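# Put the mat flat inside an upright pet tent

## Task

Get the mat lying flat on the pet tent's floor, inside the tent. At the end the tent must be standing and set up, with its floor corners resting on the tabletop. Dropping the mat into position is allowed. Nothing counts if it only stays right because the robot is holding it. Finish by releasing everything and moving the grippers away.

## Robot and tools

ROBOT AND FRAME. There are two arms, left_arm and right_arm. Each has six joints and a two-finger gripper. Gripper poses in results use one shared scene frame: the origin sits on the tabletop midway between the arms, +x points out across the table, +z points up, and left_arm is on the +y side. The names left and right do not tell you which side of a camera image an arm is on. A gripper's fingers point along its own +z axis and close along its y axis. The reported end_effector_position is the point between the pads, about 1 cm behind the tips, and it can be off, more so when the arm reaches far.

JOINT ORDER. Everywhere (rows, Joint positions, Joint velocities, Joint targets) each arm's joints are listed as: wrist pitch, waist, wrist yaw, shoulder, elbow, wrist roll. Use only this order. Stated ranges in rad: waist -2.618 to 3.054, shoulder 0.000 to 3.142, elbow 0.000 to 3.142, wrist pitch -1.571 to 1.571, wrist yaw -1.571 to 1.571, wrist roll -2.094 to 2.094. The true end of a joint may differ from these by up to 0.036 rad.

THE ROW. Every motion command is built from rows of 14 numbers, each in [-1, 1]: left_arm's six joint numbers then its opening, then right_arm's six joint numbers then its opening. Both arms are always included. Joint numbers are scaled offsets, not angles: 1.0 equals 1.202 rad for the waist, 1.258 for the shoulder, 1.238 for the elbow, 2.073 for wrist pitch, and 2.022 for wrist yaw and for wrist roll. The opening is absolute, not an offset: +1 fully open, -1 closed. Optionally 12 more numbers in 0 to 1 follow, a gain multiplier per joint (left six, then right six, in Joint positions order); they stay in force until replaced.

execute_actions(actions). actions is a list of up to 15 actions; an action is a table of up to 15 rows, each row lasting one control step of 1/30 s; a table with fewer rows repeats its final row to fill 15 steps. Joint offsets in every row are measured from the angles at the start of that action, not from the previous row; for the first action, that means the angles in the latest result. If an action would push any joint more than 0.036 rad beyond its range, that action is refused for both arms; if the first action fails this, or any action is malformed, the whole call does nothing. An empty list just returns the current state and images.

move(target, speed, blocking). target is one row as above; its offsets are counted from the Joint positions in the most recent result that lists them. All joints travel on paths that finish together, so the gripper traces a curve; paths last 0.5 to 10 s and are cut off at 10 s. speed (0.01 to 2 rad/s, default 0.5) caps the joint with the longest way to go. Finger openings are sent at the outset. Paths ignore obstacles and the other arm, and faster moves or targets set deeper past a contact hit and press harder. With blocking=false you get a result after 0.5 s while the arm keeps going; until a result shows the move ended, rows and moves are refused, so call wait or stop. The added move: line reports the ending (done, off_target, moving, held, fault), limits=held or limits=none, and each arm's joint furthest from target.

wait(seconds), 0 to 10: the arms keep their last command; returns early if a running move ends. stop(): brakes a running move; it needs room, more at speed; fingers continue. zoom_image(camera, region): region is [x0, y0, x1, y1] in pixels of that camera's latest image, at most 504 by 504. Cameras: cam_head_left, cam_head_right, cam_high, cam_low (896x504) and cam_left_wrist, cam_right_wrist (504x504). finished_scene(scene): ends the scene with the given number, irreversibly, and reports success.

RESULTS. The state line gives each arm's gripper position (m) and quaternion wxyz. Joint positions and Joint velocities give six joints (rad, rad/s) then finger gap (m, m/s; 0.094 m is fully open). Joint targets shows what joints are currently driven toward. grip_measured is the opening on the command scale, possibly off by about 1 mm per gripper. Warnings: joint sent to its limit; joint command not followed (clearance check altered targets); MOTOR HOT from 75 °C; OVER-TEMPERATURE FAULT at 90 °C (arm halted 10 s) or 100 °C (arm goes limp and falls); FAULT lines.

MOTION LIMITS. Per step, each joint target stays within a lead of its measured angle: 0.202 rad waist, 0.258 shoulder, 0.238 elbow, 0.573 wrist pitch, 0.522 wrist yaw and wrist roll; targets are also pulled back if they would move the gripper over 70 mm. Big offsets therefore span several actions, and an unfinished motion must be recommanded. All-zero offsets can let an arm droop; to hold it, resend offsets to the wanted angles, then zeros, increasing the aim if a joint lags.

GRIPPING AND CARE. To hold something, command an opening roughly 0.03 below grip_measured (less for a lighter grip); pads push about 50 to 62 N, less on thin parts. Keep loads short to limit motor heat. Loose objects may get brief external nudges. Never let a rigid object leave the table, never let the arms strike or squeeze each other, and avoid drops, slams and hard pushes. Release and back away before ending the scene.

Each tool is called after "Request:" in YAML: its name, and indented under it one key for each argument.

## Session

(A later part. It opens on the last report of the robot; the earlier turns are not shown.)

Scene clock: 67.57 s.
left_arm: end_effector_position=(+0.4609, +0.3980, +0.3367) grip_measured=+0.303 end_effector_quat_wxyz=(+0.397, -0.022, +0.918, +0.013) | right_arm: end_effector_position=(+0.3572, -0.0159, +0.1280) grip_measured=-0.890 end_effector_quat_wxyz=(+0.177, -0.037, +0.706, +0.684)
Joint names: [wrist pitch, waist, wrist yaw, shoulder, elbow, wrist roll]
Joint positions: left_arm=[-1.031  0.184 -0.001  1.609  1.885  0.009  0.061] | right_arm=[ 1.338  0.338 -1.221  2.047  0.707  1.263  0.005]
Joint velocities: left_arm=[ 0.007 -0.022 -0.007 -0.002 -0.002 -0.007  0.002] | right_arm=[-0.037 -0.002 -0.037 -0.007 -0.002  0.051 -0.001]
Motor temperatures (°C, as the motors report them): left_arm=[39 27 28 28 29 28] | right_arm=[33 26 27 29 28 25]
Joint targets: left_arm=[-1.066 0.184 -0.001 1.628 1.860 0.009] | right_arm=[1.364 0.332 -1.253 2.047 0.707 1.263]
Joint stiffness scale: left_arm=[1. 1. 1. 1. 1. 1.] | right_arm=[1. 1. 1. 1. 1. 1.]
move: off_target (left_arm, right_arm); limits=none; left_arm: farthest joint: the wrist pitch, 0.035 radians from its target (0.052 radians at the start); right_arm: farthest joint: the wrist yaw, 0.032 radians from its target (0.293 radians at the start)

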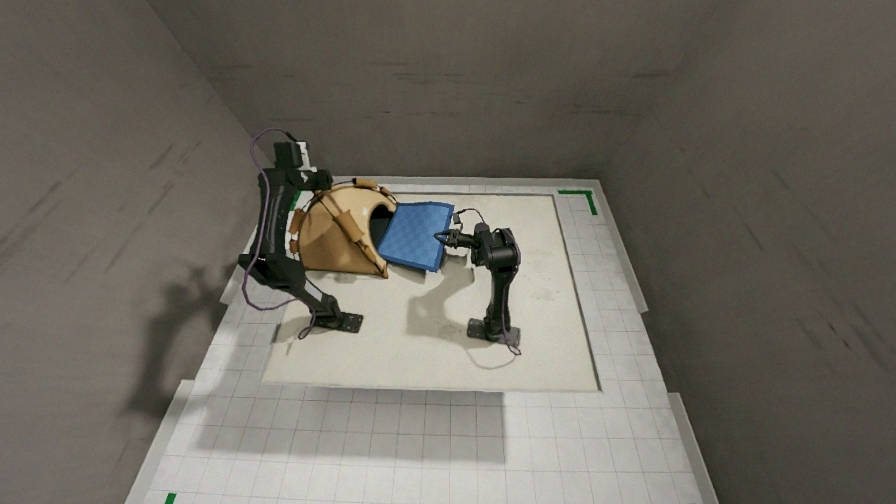

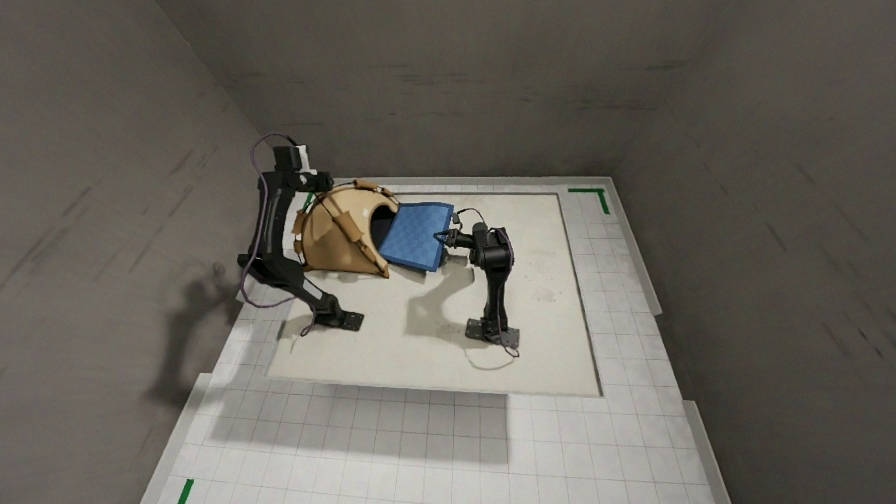

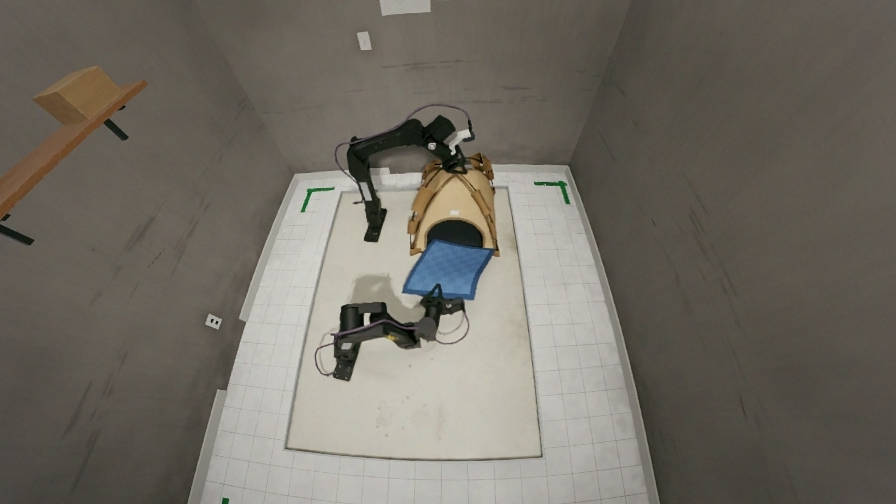

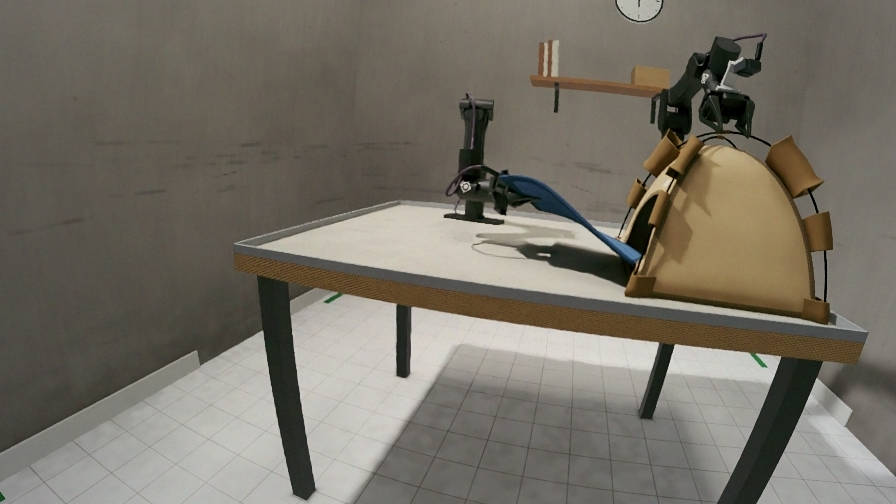

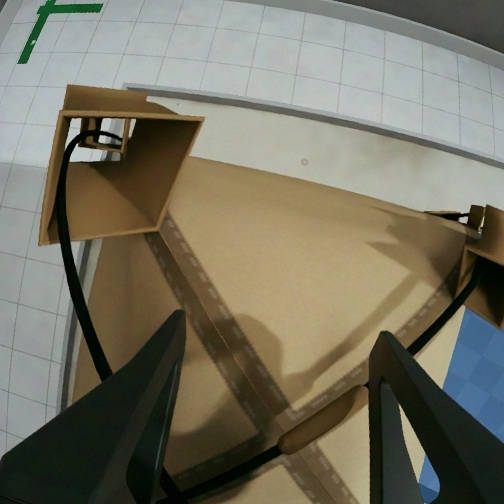

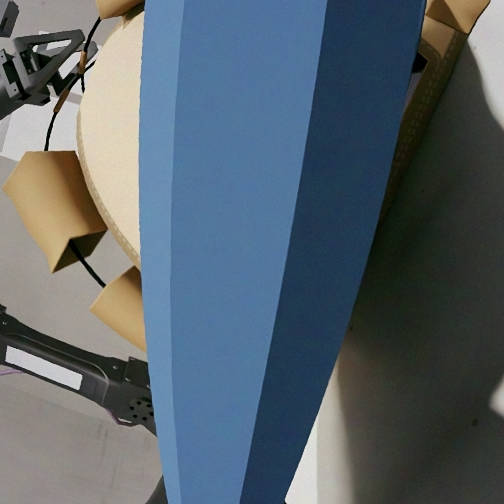

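Request:
move:
  target: [0,-0.1,0,-0.3,0.02,0,0.3,0.013,0,0,0,0,0,-0.95]
  speed: 0.6

Request:
move:
  target: [-0.04,-0.55,0,-0.22,-0.3,0,-1,0.013,0,0,0,0,0,-0.95]
  speed: 0.8

Scene clock: 70.40 s.
left_arm: end_effector_position=(+0.3530, +0.3564, +0.4794) grip_measured=+0.303 end_effector_quat_wxyz=(+0.570, +0.026, +0.821, -0.013) | right_arm: end_effector_position=(+0.3586, -0.0162, +0.1281) grip_measured=-0.890 end_effector_quat_wxyz=(+0.180, -0.035, +0.707, +0.684)
Joint names: [wrist pitch, waist, wrist yaw, shoulder, elbow, wrist roll]
Joint positions: left_arm=[-1.02   0.074 -0.001  1.236  1.9    0.009  0.061] | right_arm=[ 1.339  0.338 -1.213  2.047  0.707  1.263  0.005]
Joint velocities: left_arm=[-0.066 -0.012 -0.007 -0.012 -0.012 -0.051  0.   ] | right_arm=[-0.007 -0.007 -0.037 -0.007 -0.007 -0.051 -0.   ]
Motor temperatures (°C, as the motors report them): left_arm=[39 27 28 28 29 28] | right_arm=[33 26 27 29 28 25]
Joint targets: left_arm=[-1.031 0.064 -0.001 1.232 1.910 0.009] | right_arm=[1.365 0.338 -1.221 2.047 0.707 1.263]
Joint stiffness scale: left_arm=[1. 1. 1. 1. 1. 1.] | right_arm=[1. 1. 1. 1. 1. 1.]
move: off_target (right_arm); limits=none; left_arm: farthest joint: the wrist pitch, 0.011 radians from its target (0.000 radians at the start); right_arm: farthest joint: the wrist pitch, 0.026 radians from its target (0.026 radians at the start)

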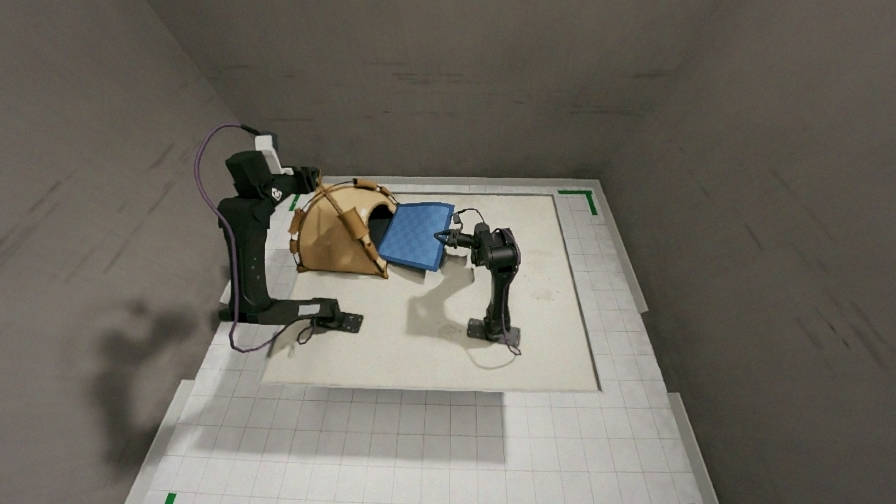

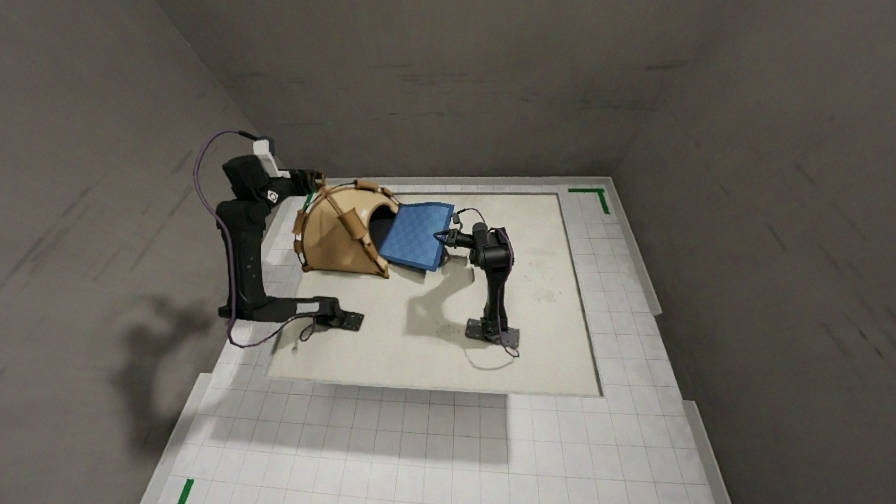

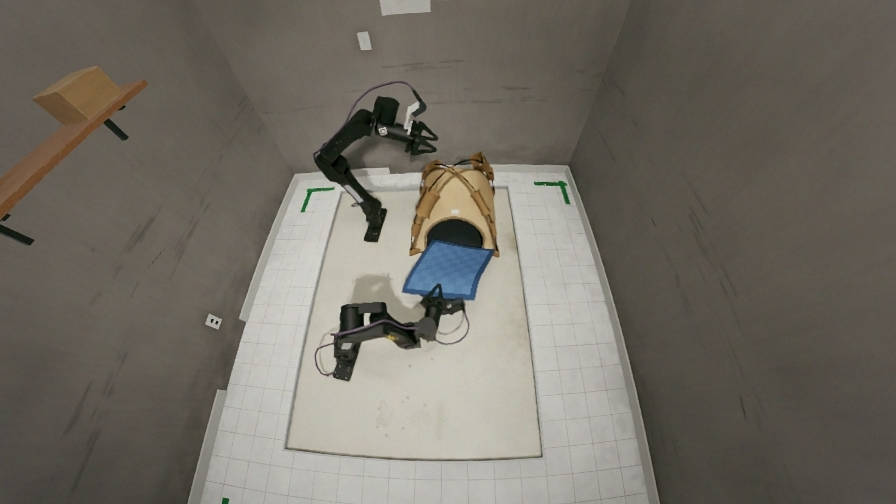

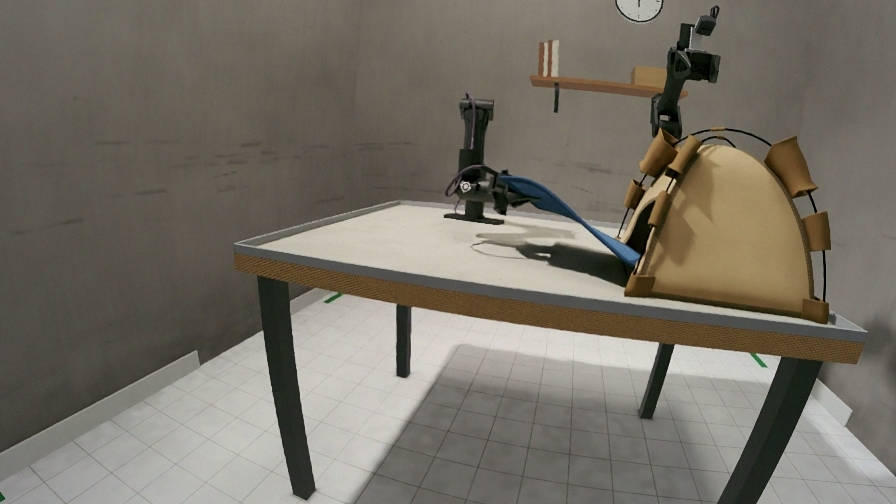

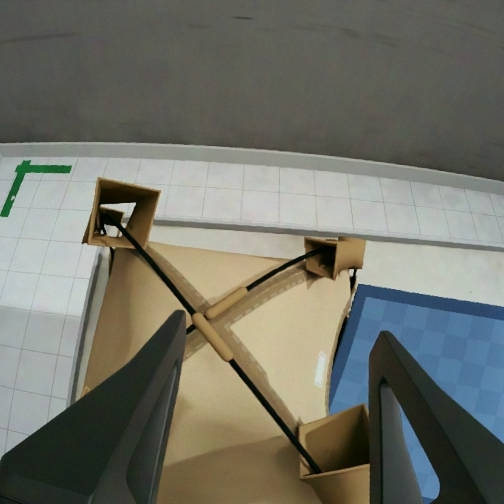

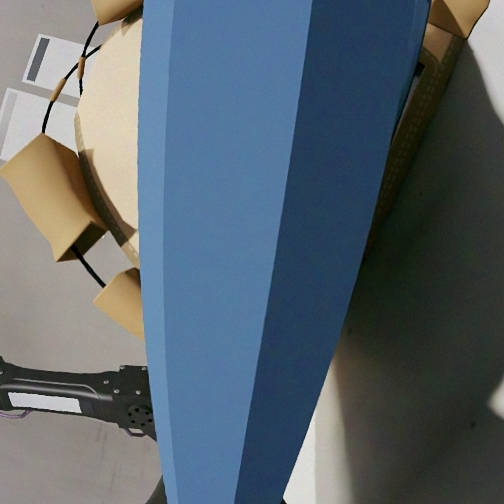

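Scene clock: 71.67 s.
left_arm: end_effector_position=(+0.2331, +0.2024, +0.3950) grip_measured=-0.987 end_effector_quat_wxyz=(+0.470, +0.303, +0.812, -0.170) | right_arm: end_effector_position=(+0.3595, -0.0164, +0.1280) grip_measured=-0.890 end_effector_quat_wxyz=(+0.181, -0.032, +0.707, +0.683)
Joint names: [wrist pitch, waist, wrist yaw, shoulder, elbow, wrist roll]
Joint positions: left_arm=[-1.085 -0.577 -0.001  0.983  1.544  0.009  0.001] | right_arm=[ 1.338  0.338 -1.207  2.047  0.707  1.263  0.005]
Joint velocities: left_arm=[ 0.022 -0.007 -0.007 -0.007  0.002 -0.007  0.   ] | right_arm=[ 0.051 -0.012 -0.007 -0.022 -0.007 -0.022 -0.   ]
Motor temperatures (°C, as the motors report them): left_arm=[39 27 28 28 29 28] | right_arm=[33 26 27 29 28 25]
Joint targets: left_arm=[-1.103 -0.587 -0.001 0.959 1.529 0.009] | right_arm=[1.365 0.338 -1.213 2.047 0.707 1.263]
Joint stiffness scale: left_arm=[1. 1. 1. 1. 1. 1.] | right_arm=[1. 1. 1. 1. 1. 1.]
move: off_target (left_arm, right_arm); limits=none; left_arm: farthest joint: the shoulder, 0.024 radians from its target (0.277 radians at the start); right_arm: farthest joint: the wrist pitch, 0.028 radians from its target (0.027 radians at the start)

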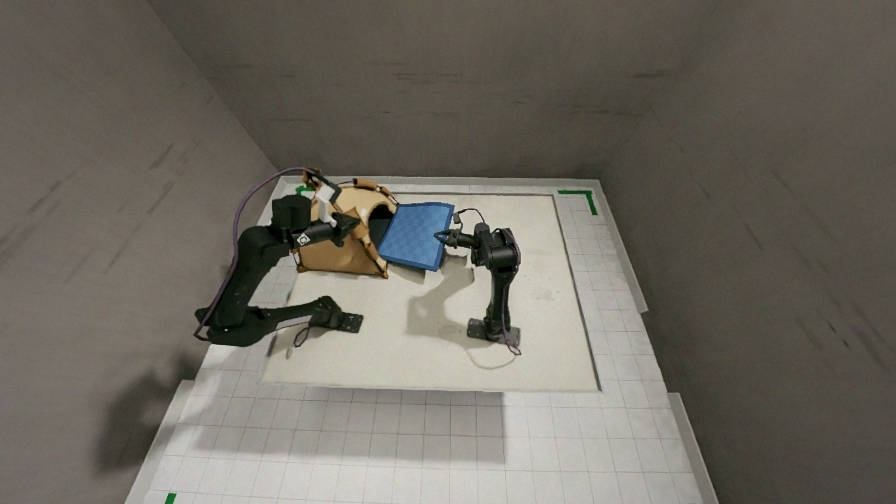

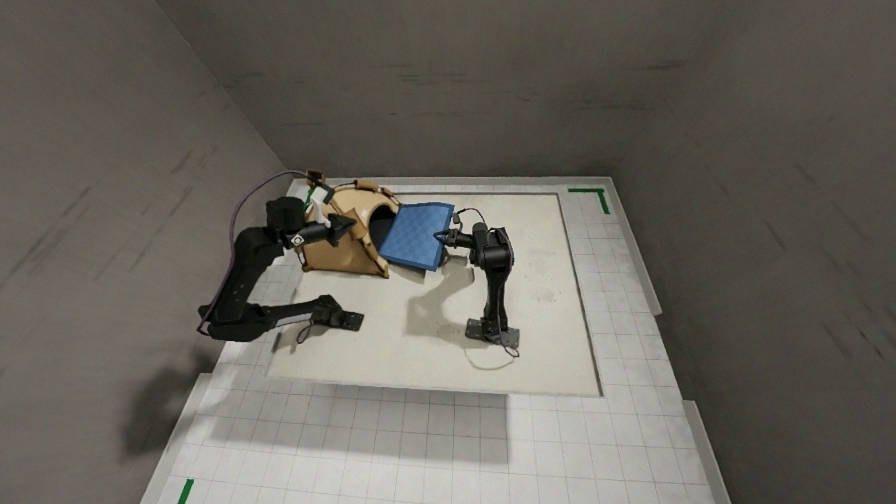

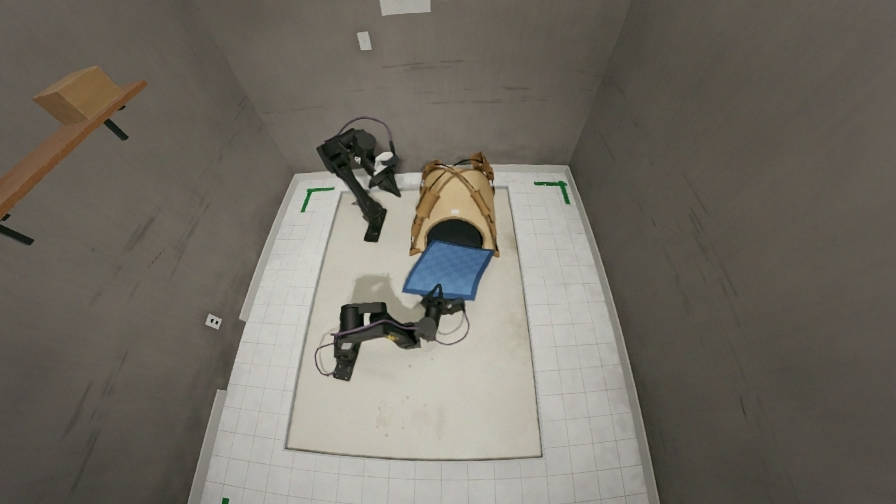

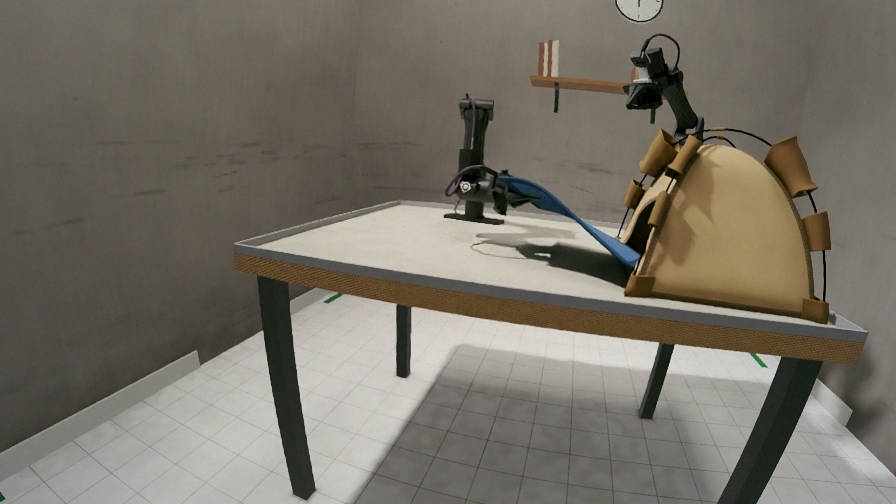

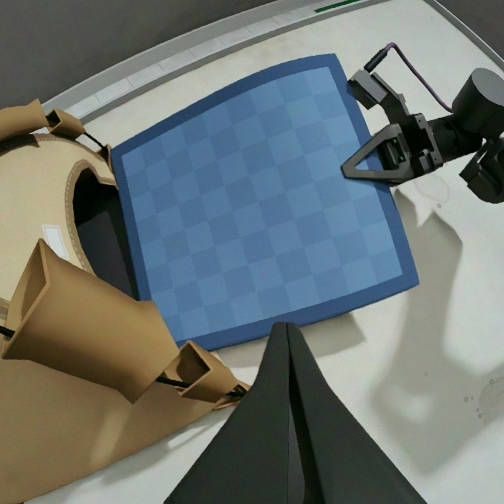

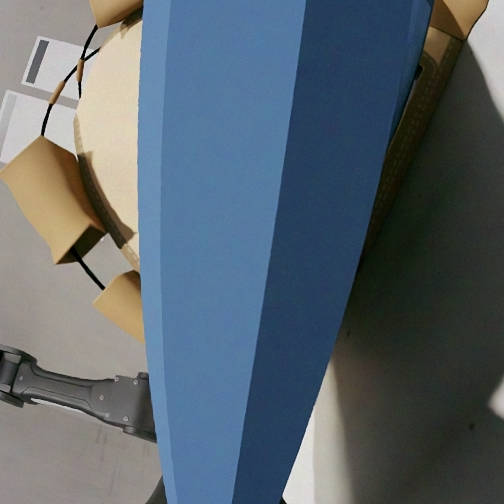

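Request:
move:
  target: [-0.02,0.1,0,0,-0.78,0.5,-1,0.013,0,0,0,0,0,-0.95]
  speed: 0.8

Request:
move:
  target: [0.33,0,0,0.085,-0.172,0,-1,0.013,0,0,0,0,0,-0.95]
  speed: 0.5

Scene clock: 74.33 s.
left_arm: end_effector_position=(+0.1435, +0.2982, +0.0506) grip_measured=-0.987 end_effector_quat_wxyz=(+0.024, +0.721, +0.693, +0.006) | right_arm: end_effector_position=(+0.3601, -0.0165, +0.1278) grip_measured=-0.890 end_effector_quat_wxyz=(+0.182, -0.031, +0.707, +0.683)
Joint names: [wrist pitch, waist, wrist yaw, shoulder, elbow, wrist roll]
Joint positions: left_arm=[-1.124 -0.467 -0.001  0.983  0.585  1.014  0.001] | right_arm=[ 1.336  0.338 -1.204  2.047  0.707  1.263  0.005]
Joint velocities: left_arm=[-0.11  -0.002  0.037  0.007 -0.022  0.007  0.   ] | right_arm=[-0.037  0.007 -0.007  0.007  0.007  0.007 -0.001]
Motor temperatures (°C, as the motors report them): left_arm=[39 28 28 28 29 28] | right_arm=[33 26 27 29 28 25]
Joint targets: left_arm=[-1.126 -0.457 -0.001 0.983 0.578 1.020] | right_arm=[1.365 0.338 -1.207 2.047 0.707 1.263]
Joint stiffness scale: left_arm=[1. 1. 1. 1. 1. 1.] | right_arm=[1. 1. 1. 1. 1. 1.]
move: off_target (right_arm); limits=none; left_arm: farthest joint: the waist, 0.011 radians from its target (0.121 radians at the start); right_arm: farthest joint: the wrist pitch, 0.029 radians from its target (0.027 radians at the start)

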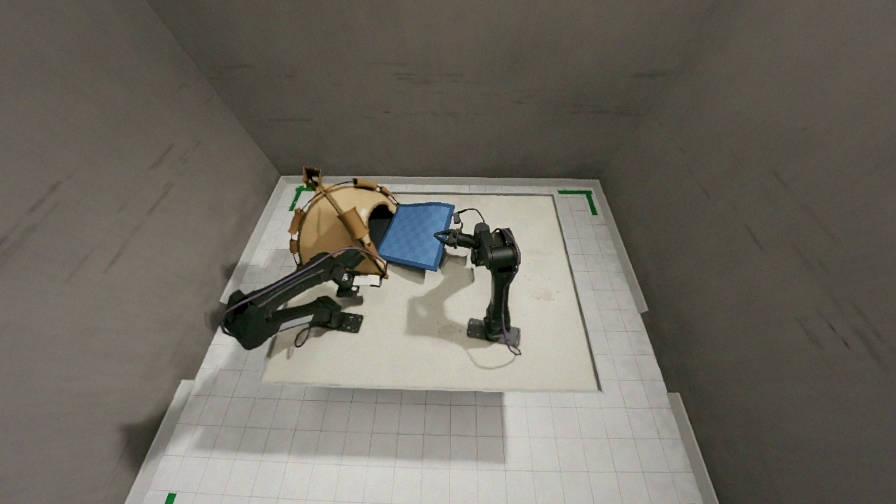

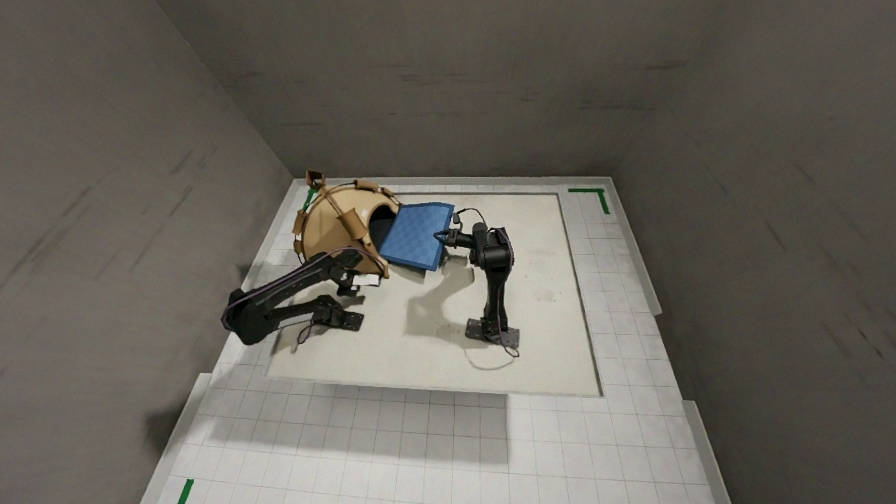

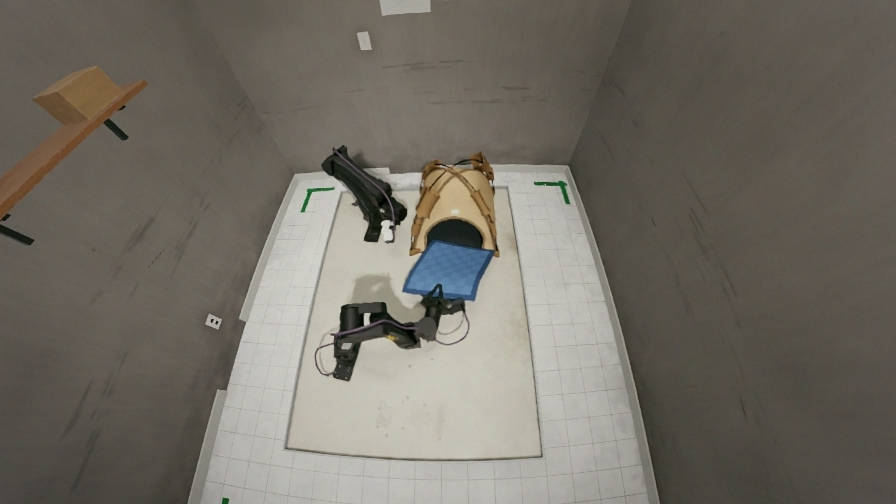

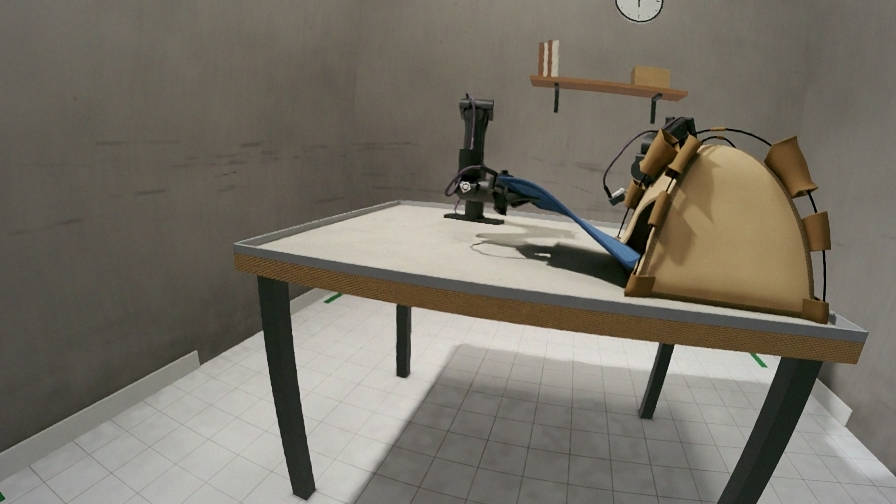

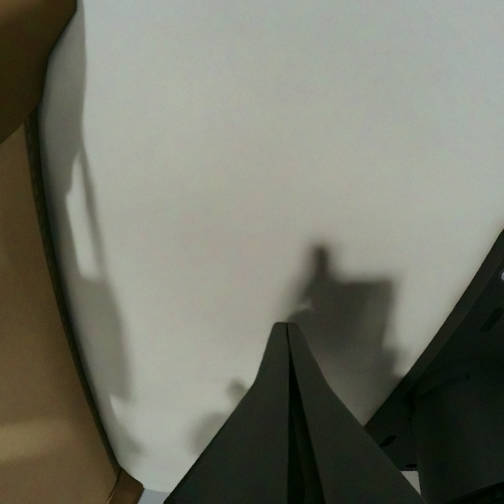

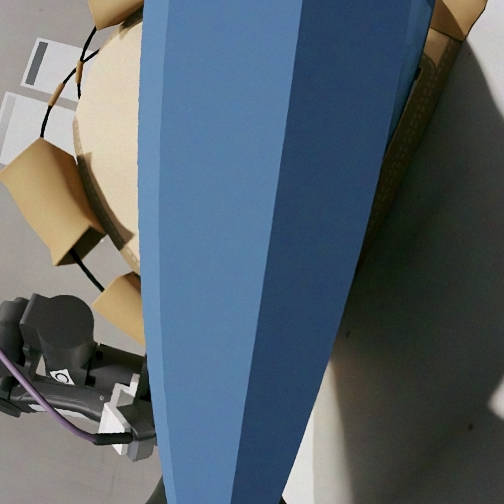

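Scene clock: 76.47 s.
left_arm: end_effector_position=(+0.2206, +0.2459, +0.0175) grip_measured=-0.987 end_effector_quat_wxyz=(+0.215, +0.703, +0.676, +0.046) | right_arm: end_effector_position=(+0.3605, -0.0166, +0.1276) grip_measured=-0.890 end_effector_quat_wxyz=(+0.182, -0.029, +0.707, +0.683)
Joint names: [wrist pitch, waist, wrist yaw, shoulder, elbow, wrist roll]
Joint positions: left_arm=[-0.442 -0.467 -0.001  1.073  0.388  1.014  0.001] | right_arm=[ 1.335  0.338 -1.202  2.047  0.707  1.263  0.005]
Joint velocities: left_arm=[-0.051 -0.032 -0.095  0.002  0.007 -0.022  0.001] | right_arm=[-0.037 -0.012 -0.051  0.002 -0.027  0.051 -0.001]
Motor temperatures (°C, as the motors report them): left_arm=[39 27 28 28 29 28] | right_arm=[33 26 27 29 28 25]
Joint targets: left_arm=[-0.440 -0.467 -0.001 1.090 0.372 1.014] | right_arm=[1.363 0.338 -1.204 2.047 0.707 1.263]
Joint stiffness scale: left_arm=[1. 1. 1. 1. 1. 1.] | right_arm=[1. 1. 1. 1. 1. 1.]
move: off_target (right_arm); limits=none; left_arm: farthest joint: the shoulder, 0.017 radians from its target (0.107 radians at the start); right_arm: farthest joint: the wrist pitch, 0.028 radians from its target (0.027 radians at the start)

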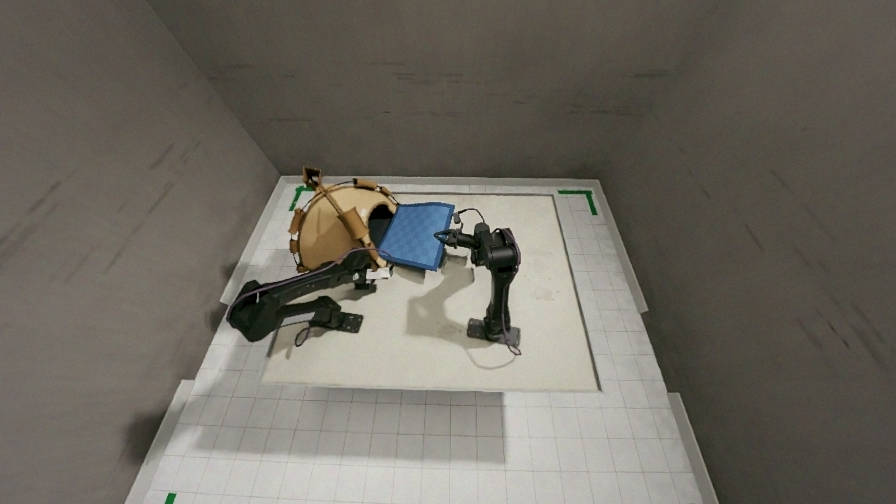

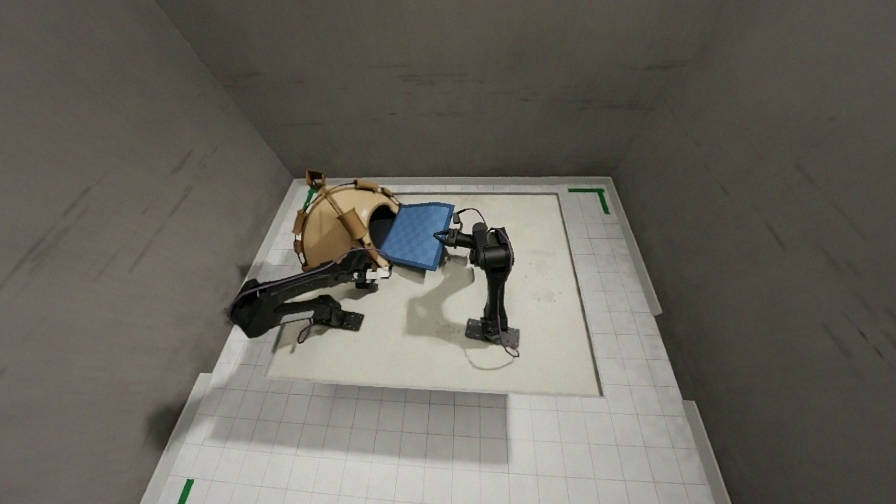

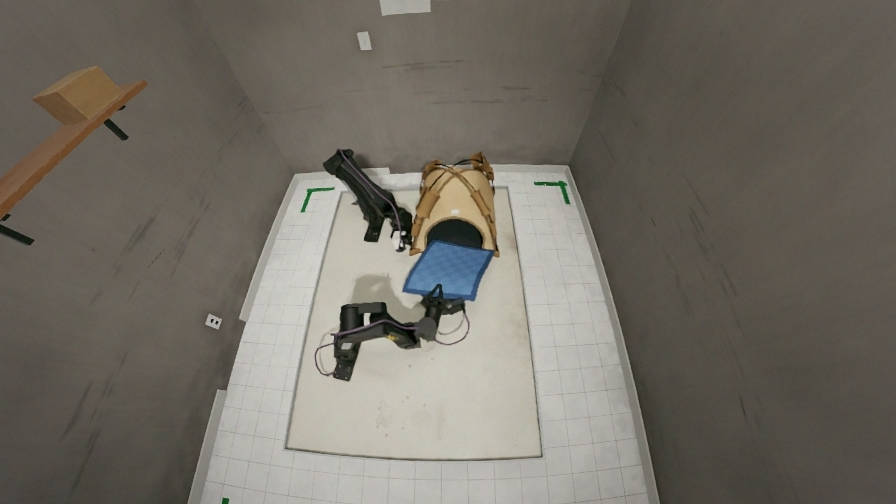

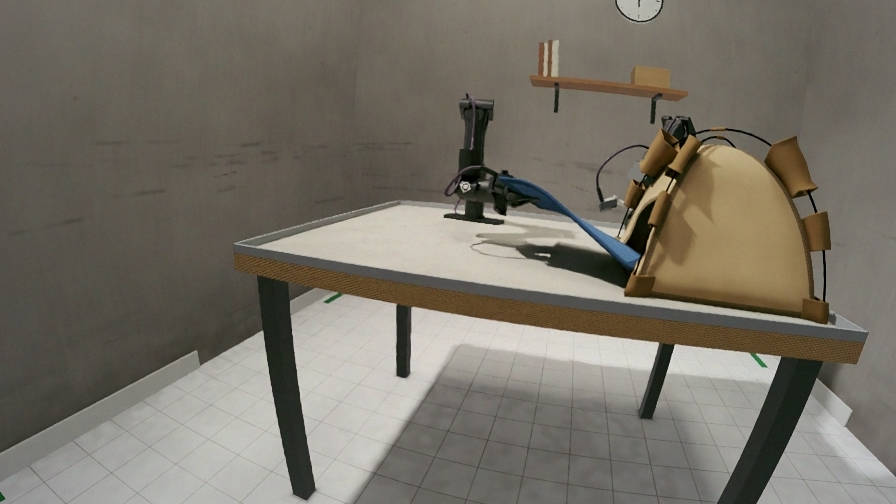

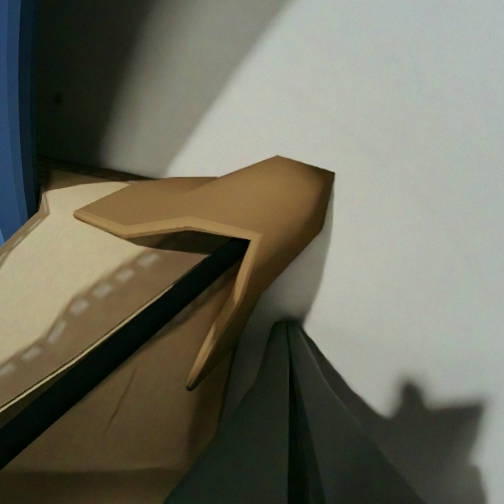

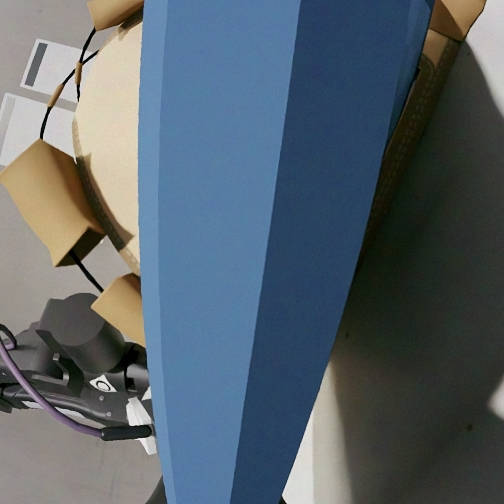

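Request:
move:
  target: [0,0,0,0.01,-0.02,0,-1,0.013,-0.03,-0.07,0,0,0.2,-0.95]
  speed: 0.2

Request:
zoom_image:
  camera: "cam_high"
  region: [380,180,540,320]

Scene clock: 79.57 s.
left_arm: end_effector_position=(+0.2204, +0.2460, +0.0171) grip_measured=-0.987 end_effector_quat_wxyz=(+0.215, +0.703, +0.676, +0.046) | right_arm: end_effector_position=(+0.3511, -0.0244, +0.1281) grip_measured=-0.890 end_effector_quat_wxyz=(+0.024, +0.087, +0.702, +0.707)
Joint names: [wrist pitch, waist, wrist yaw, shoulder, elbow, wrist roll]
Joint positions: left_arm=[-0.44  -0.467 -0.001  1.073  0.386  1.014  0.001] | right_arm=[ 1.339  0.308 -1.294  2.047  0.707  1.659  0.005]
Joint velocities: left_arm=[ 0.051 -0.007 -0.022 -0.002 -0.007 -0.037 -0.   ] | right_arm=[ 0.066  0.012 -0.037  0.007  0.002 -0.007 -0.   ]
Motor temperatures (°C, as the motors report them): left_arm=[38 27 28 27 29 28] | right_arm=[33 26 27 28 28 25]
Joint targets: left_arm=[-0.443 -0.467 -0.001 1.086 0.363 1.014] | right_arm=[1.362 0.302 -1.343 2.047 0.707 1.668]
Joint stiffness scale: left_arm=[1. 1. 1. 1. 1. 1.] | right_arm=[1. 1. 1. 1. 1. 1.]
move: off_target (left_arm, right_arm); limits=none; left_arm: farthest joint: the elbow, 0.023 radians from its target (0.025 radians at the start); right_arm: farthest joint: the wrist yaw, 0.050 radians from its target (0.142 radians at the start)

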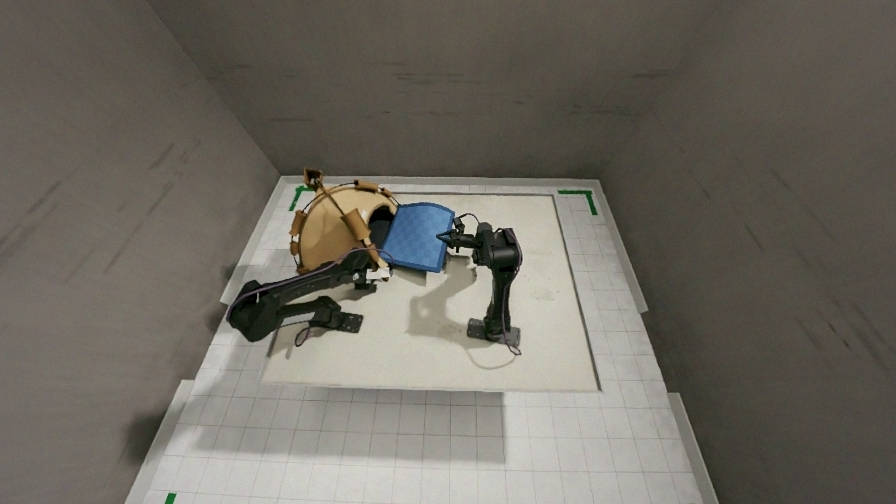

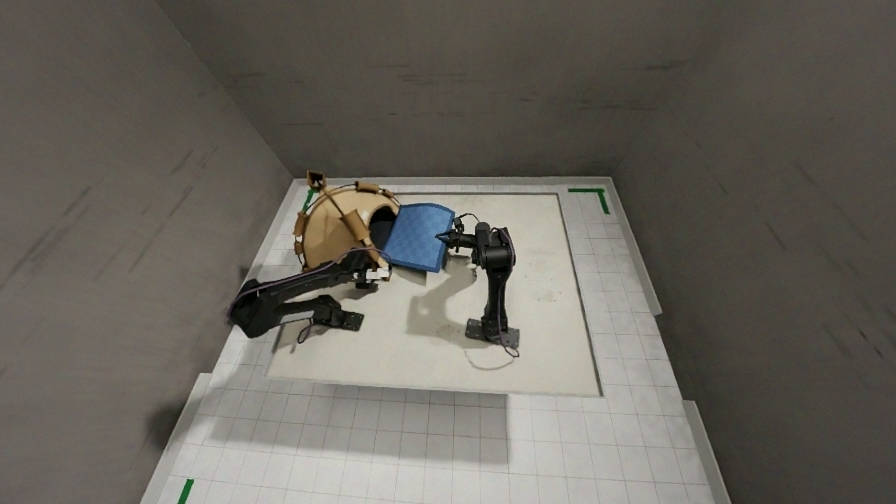

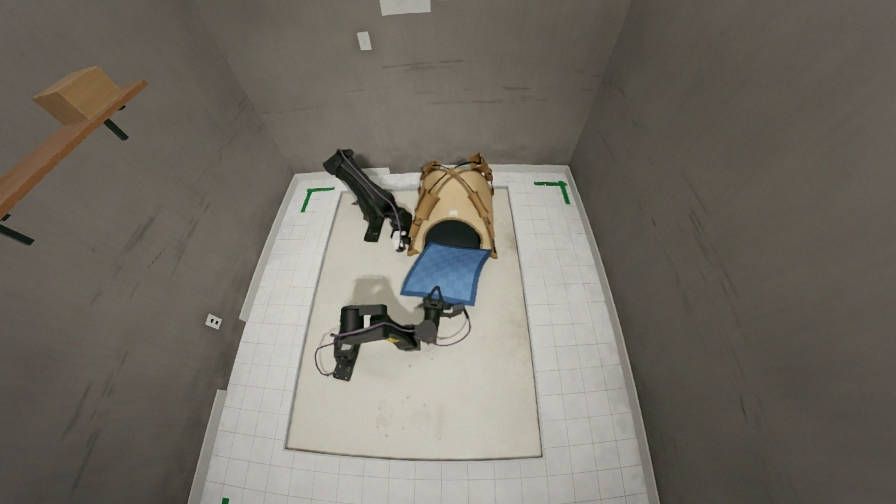

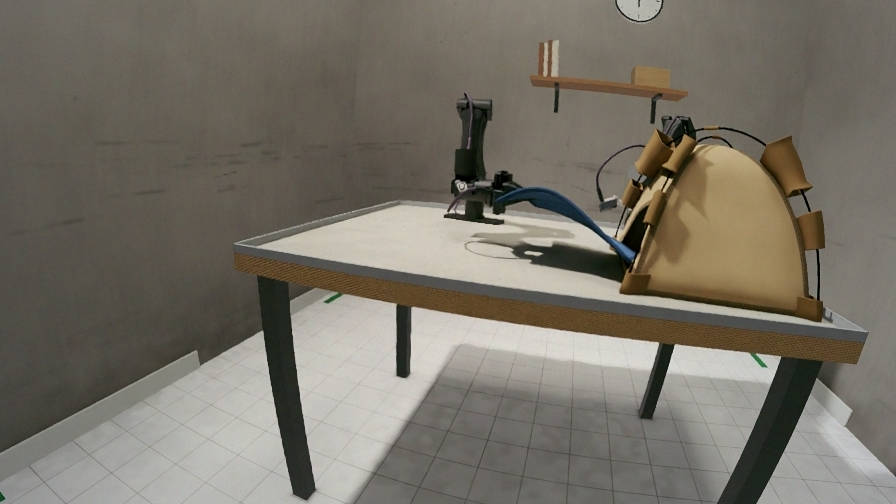

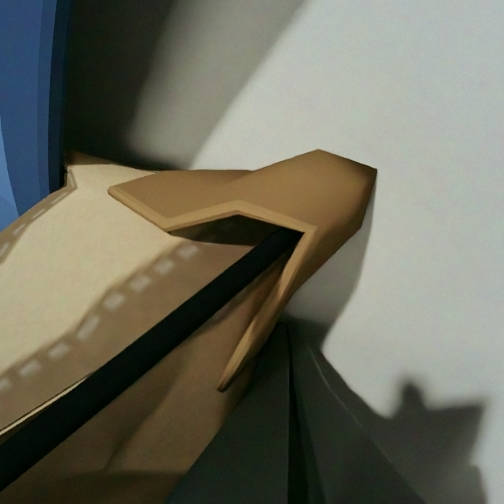

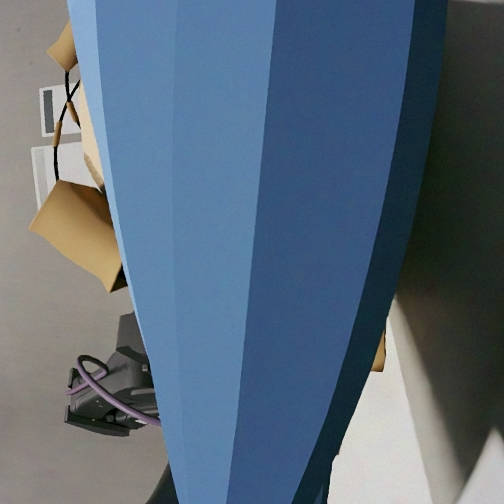

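Region (380, 180, 540, 320) of cam_high's 896x504 image, scaled by 3.150, with more detail than that image has; it fills the top 441 rows of this view, and the rest is white.

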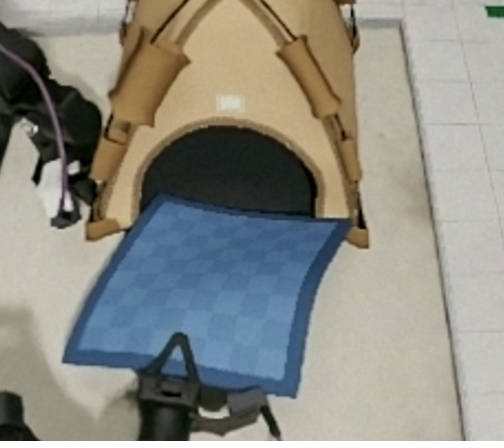

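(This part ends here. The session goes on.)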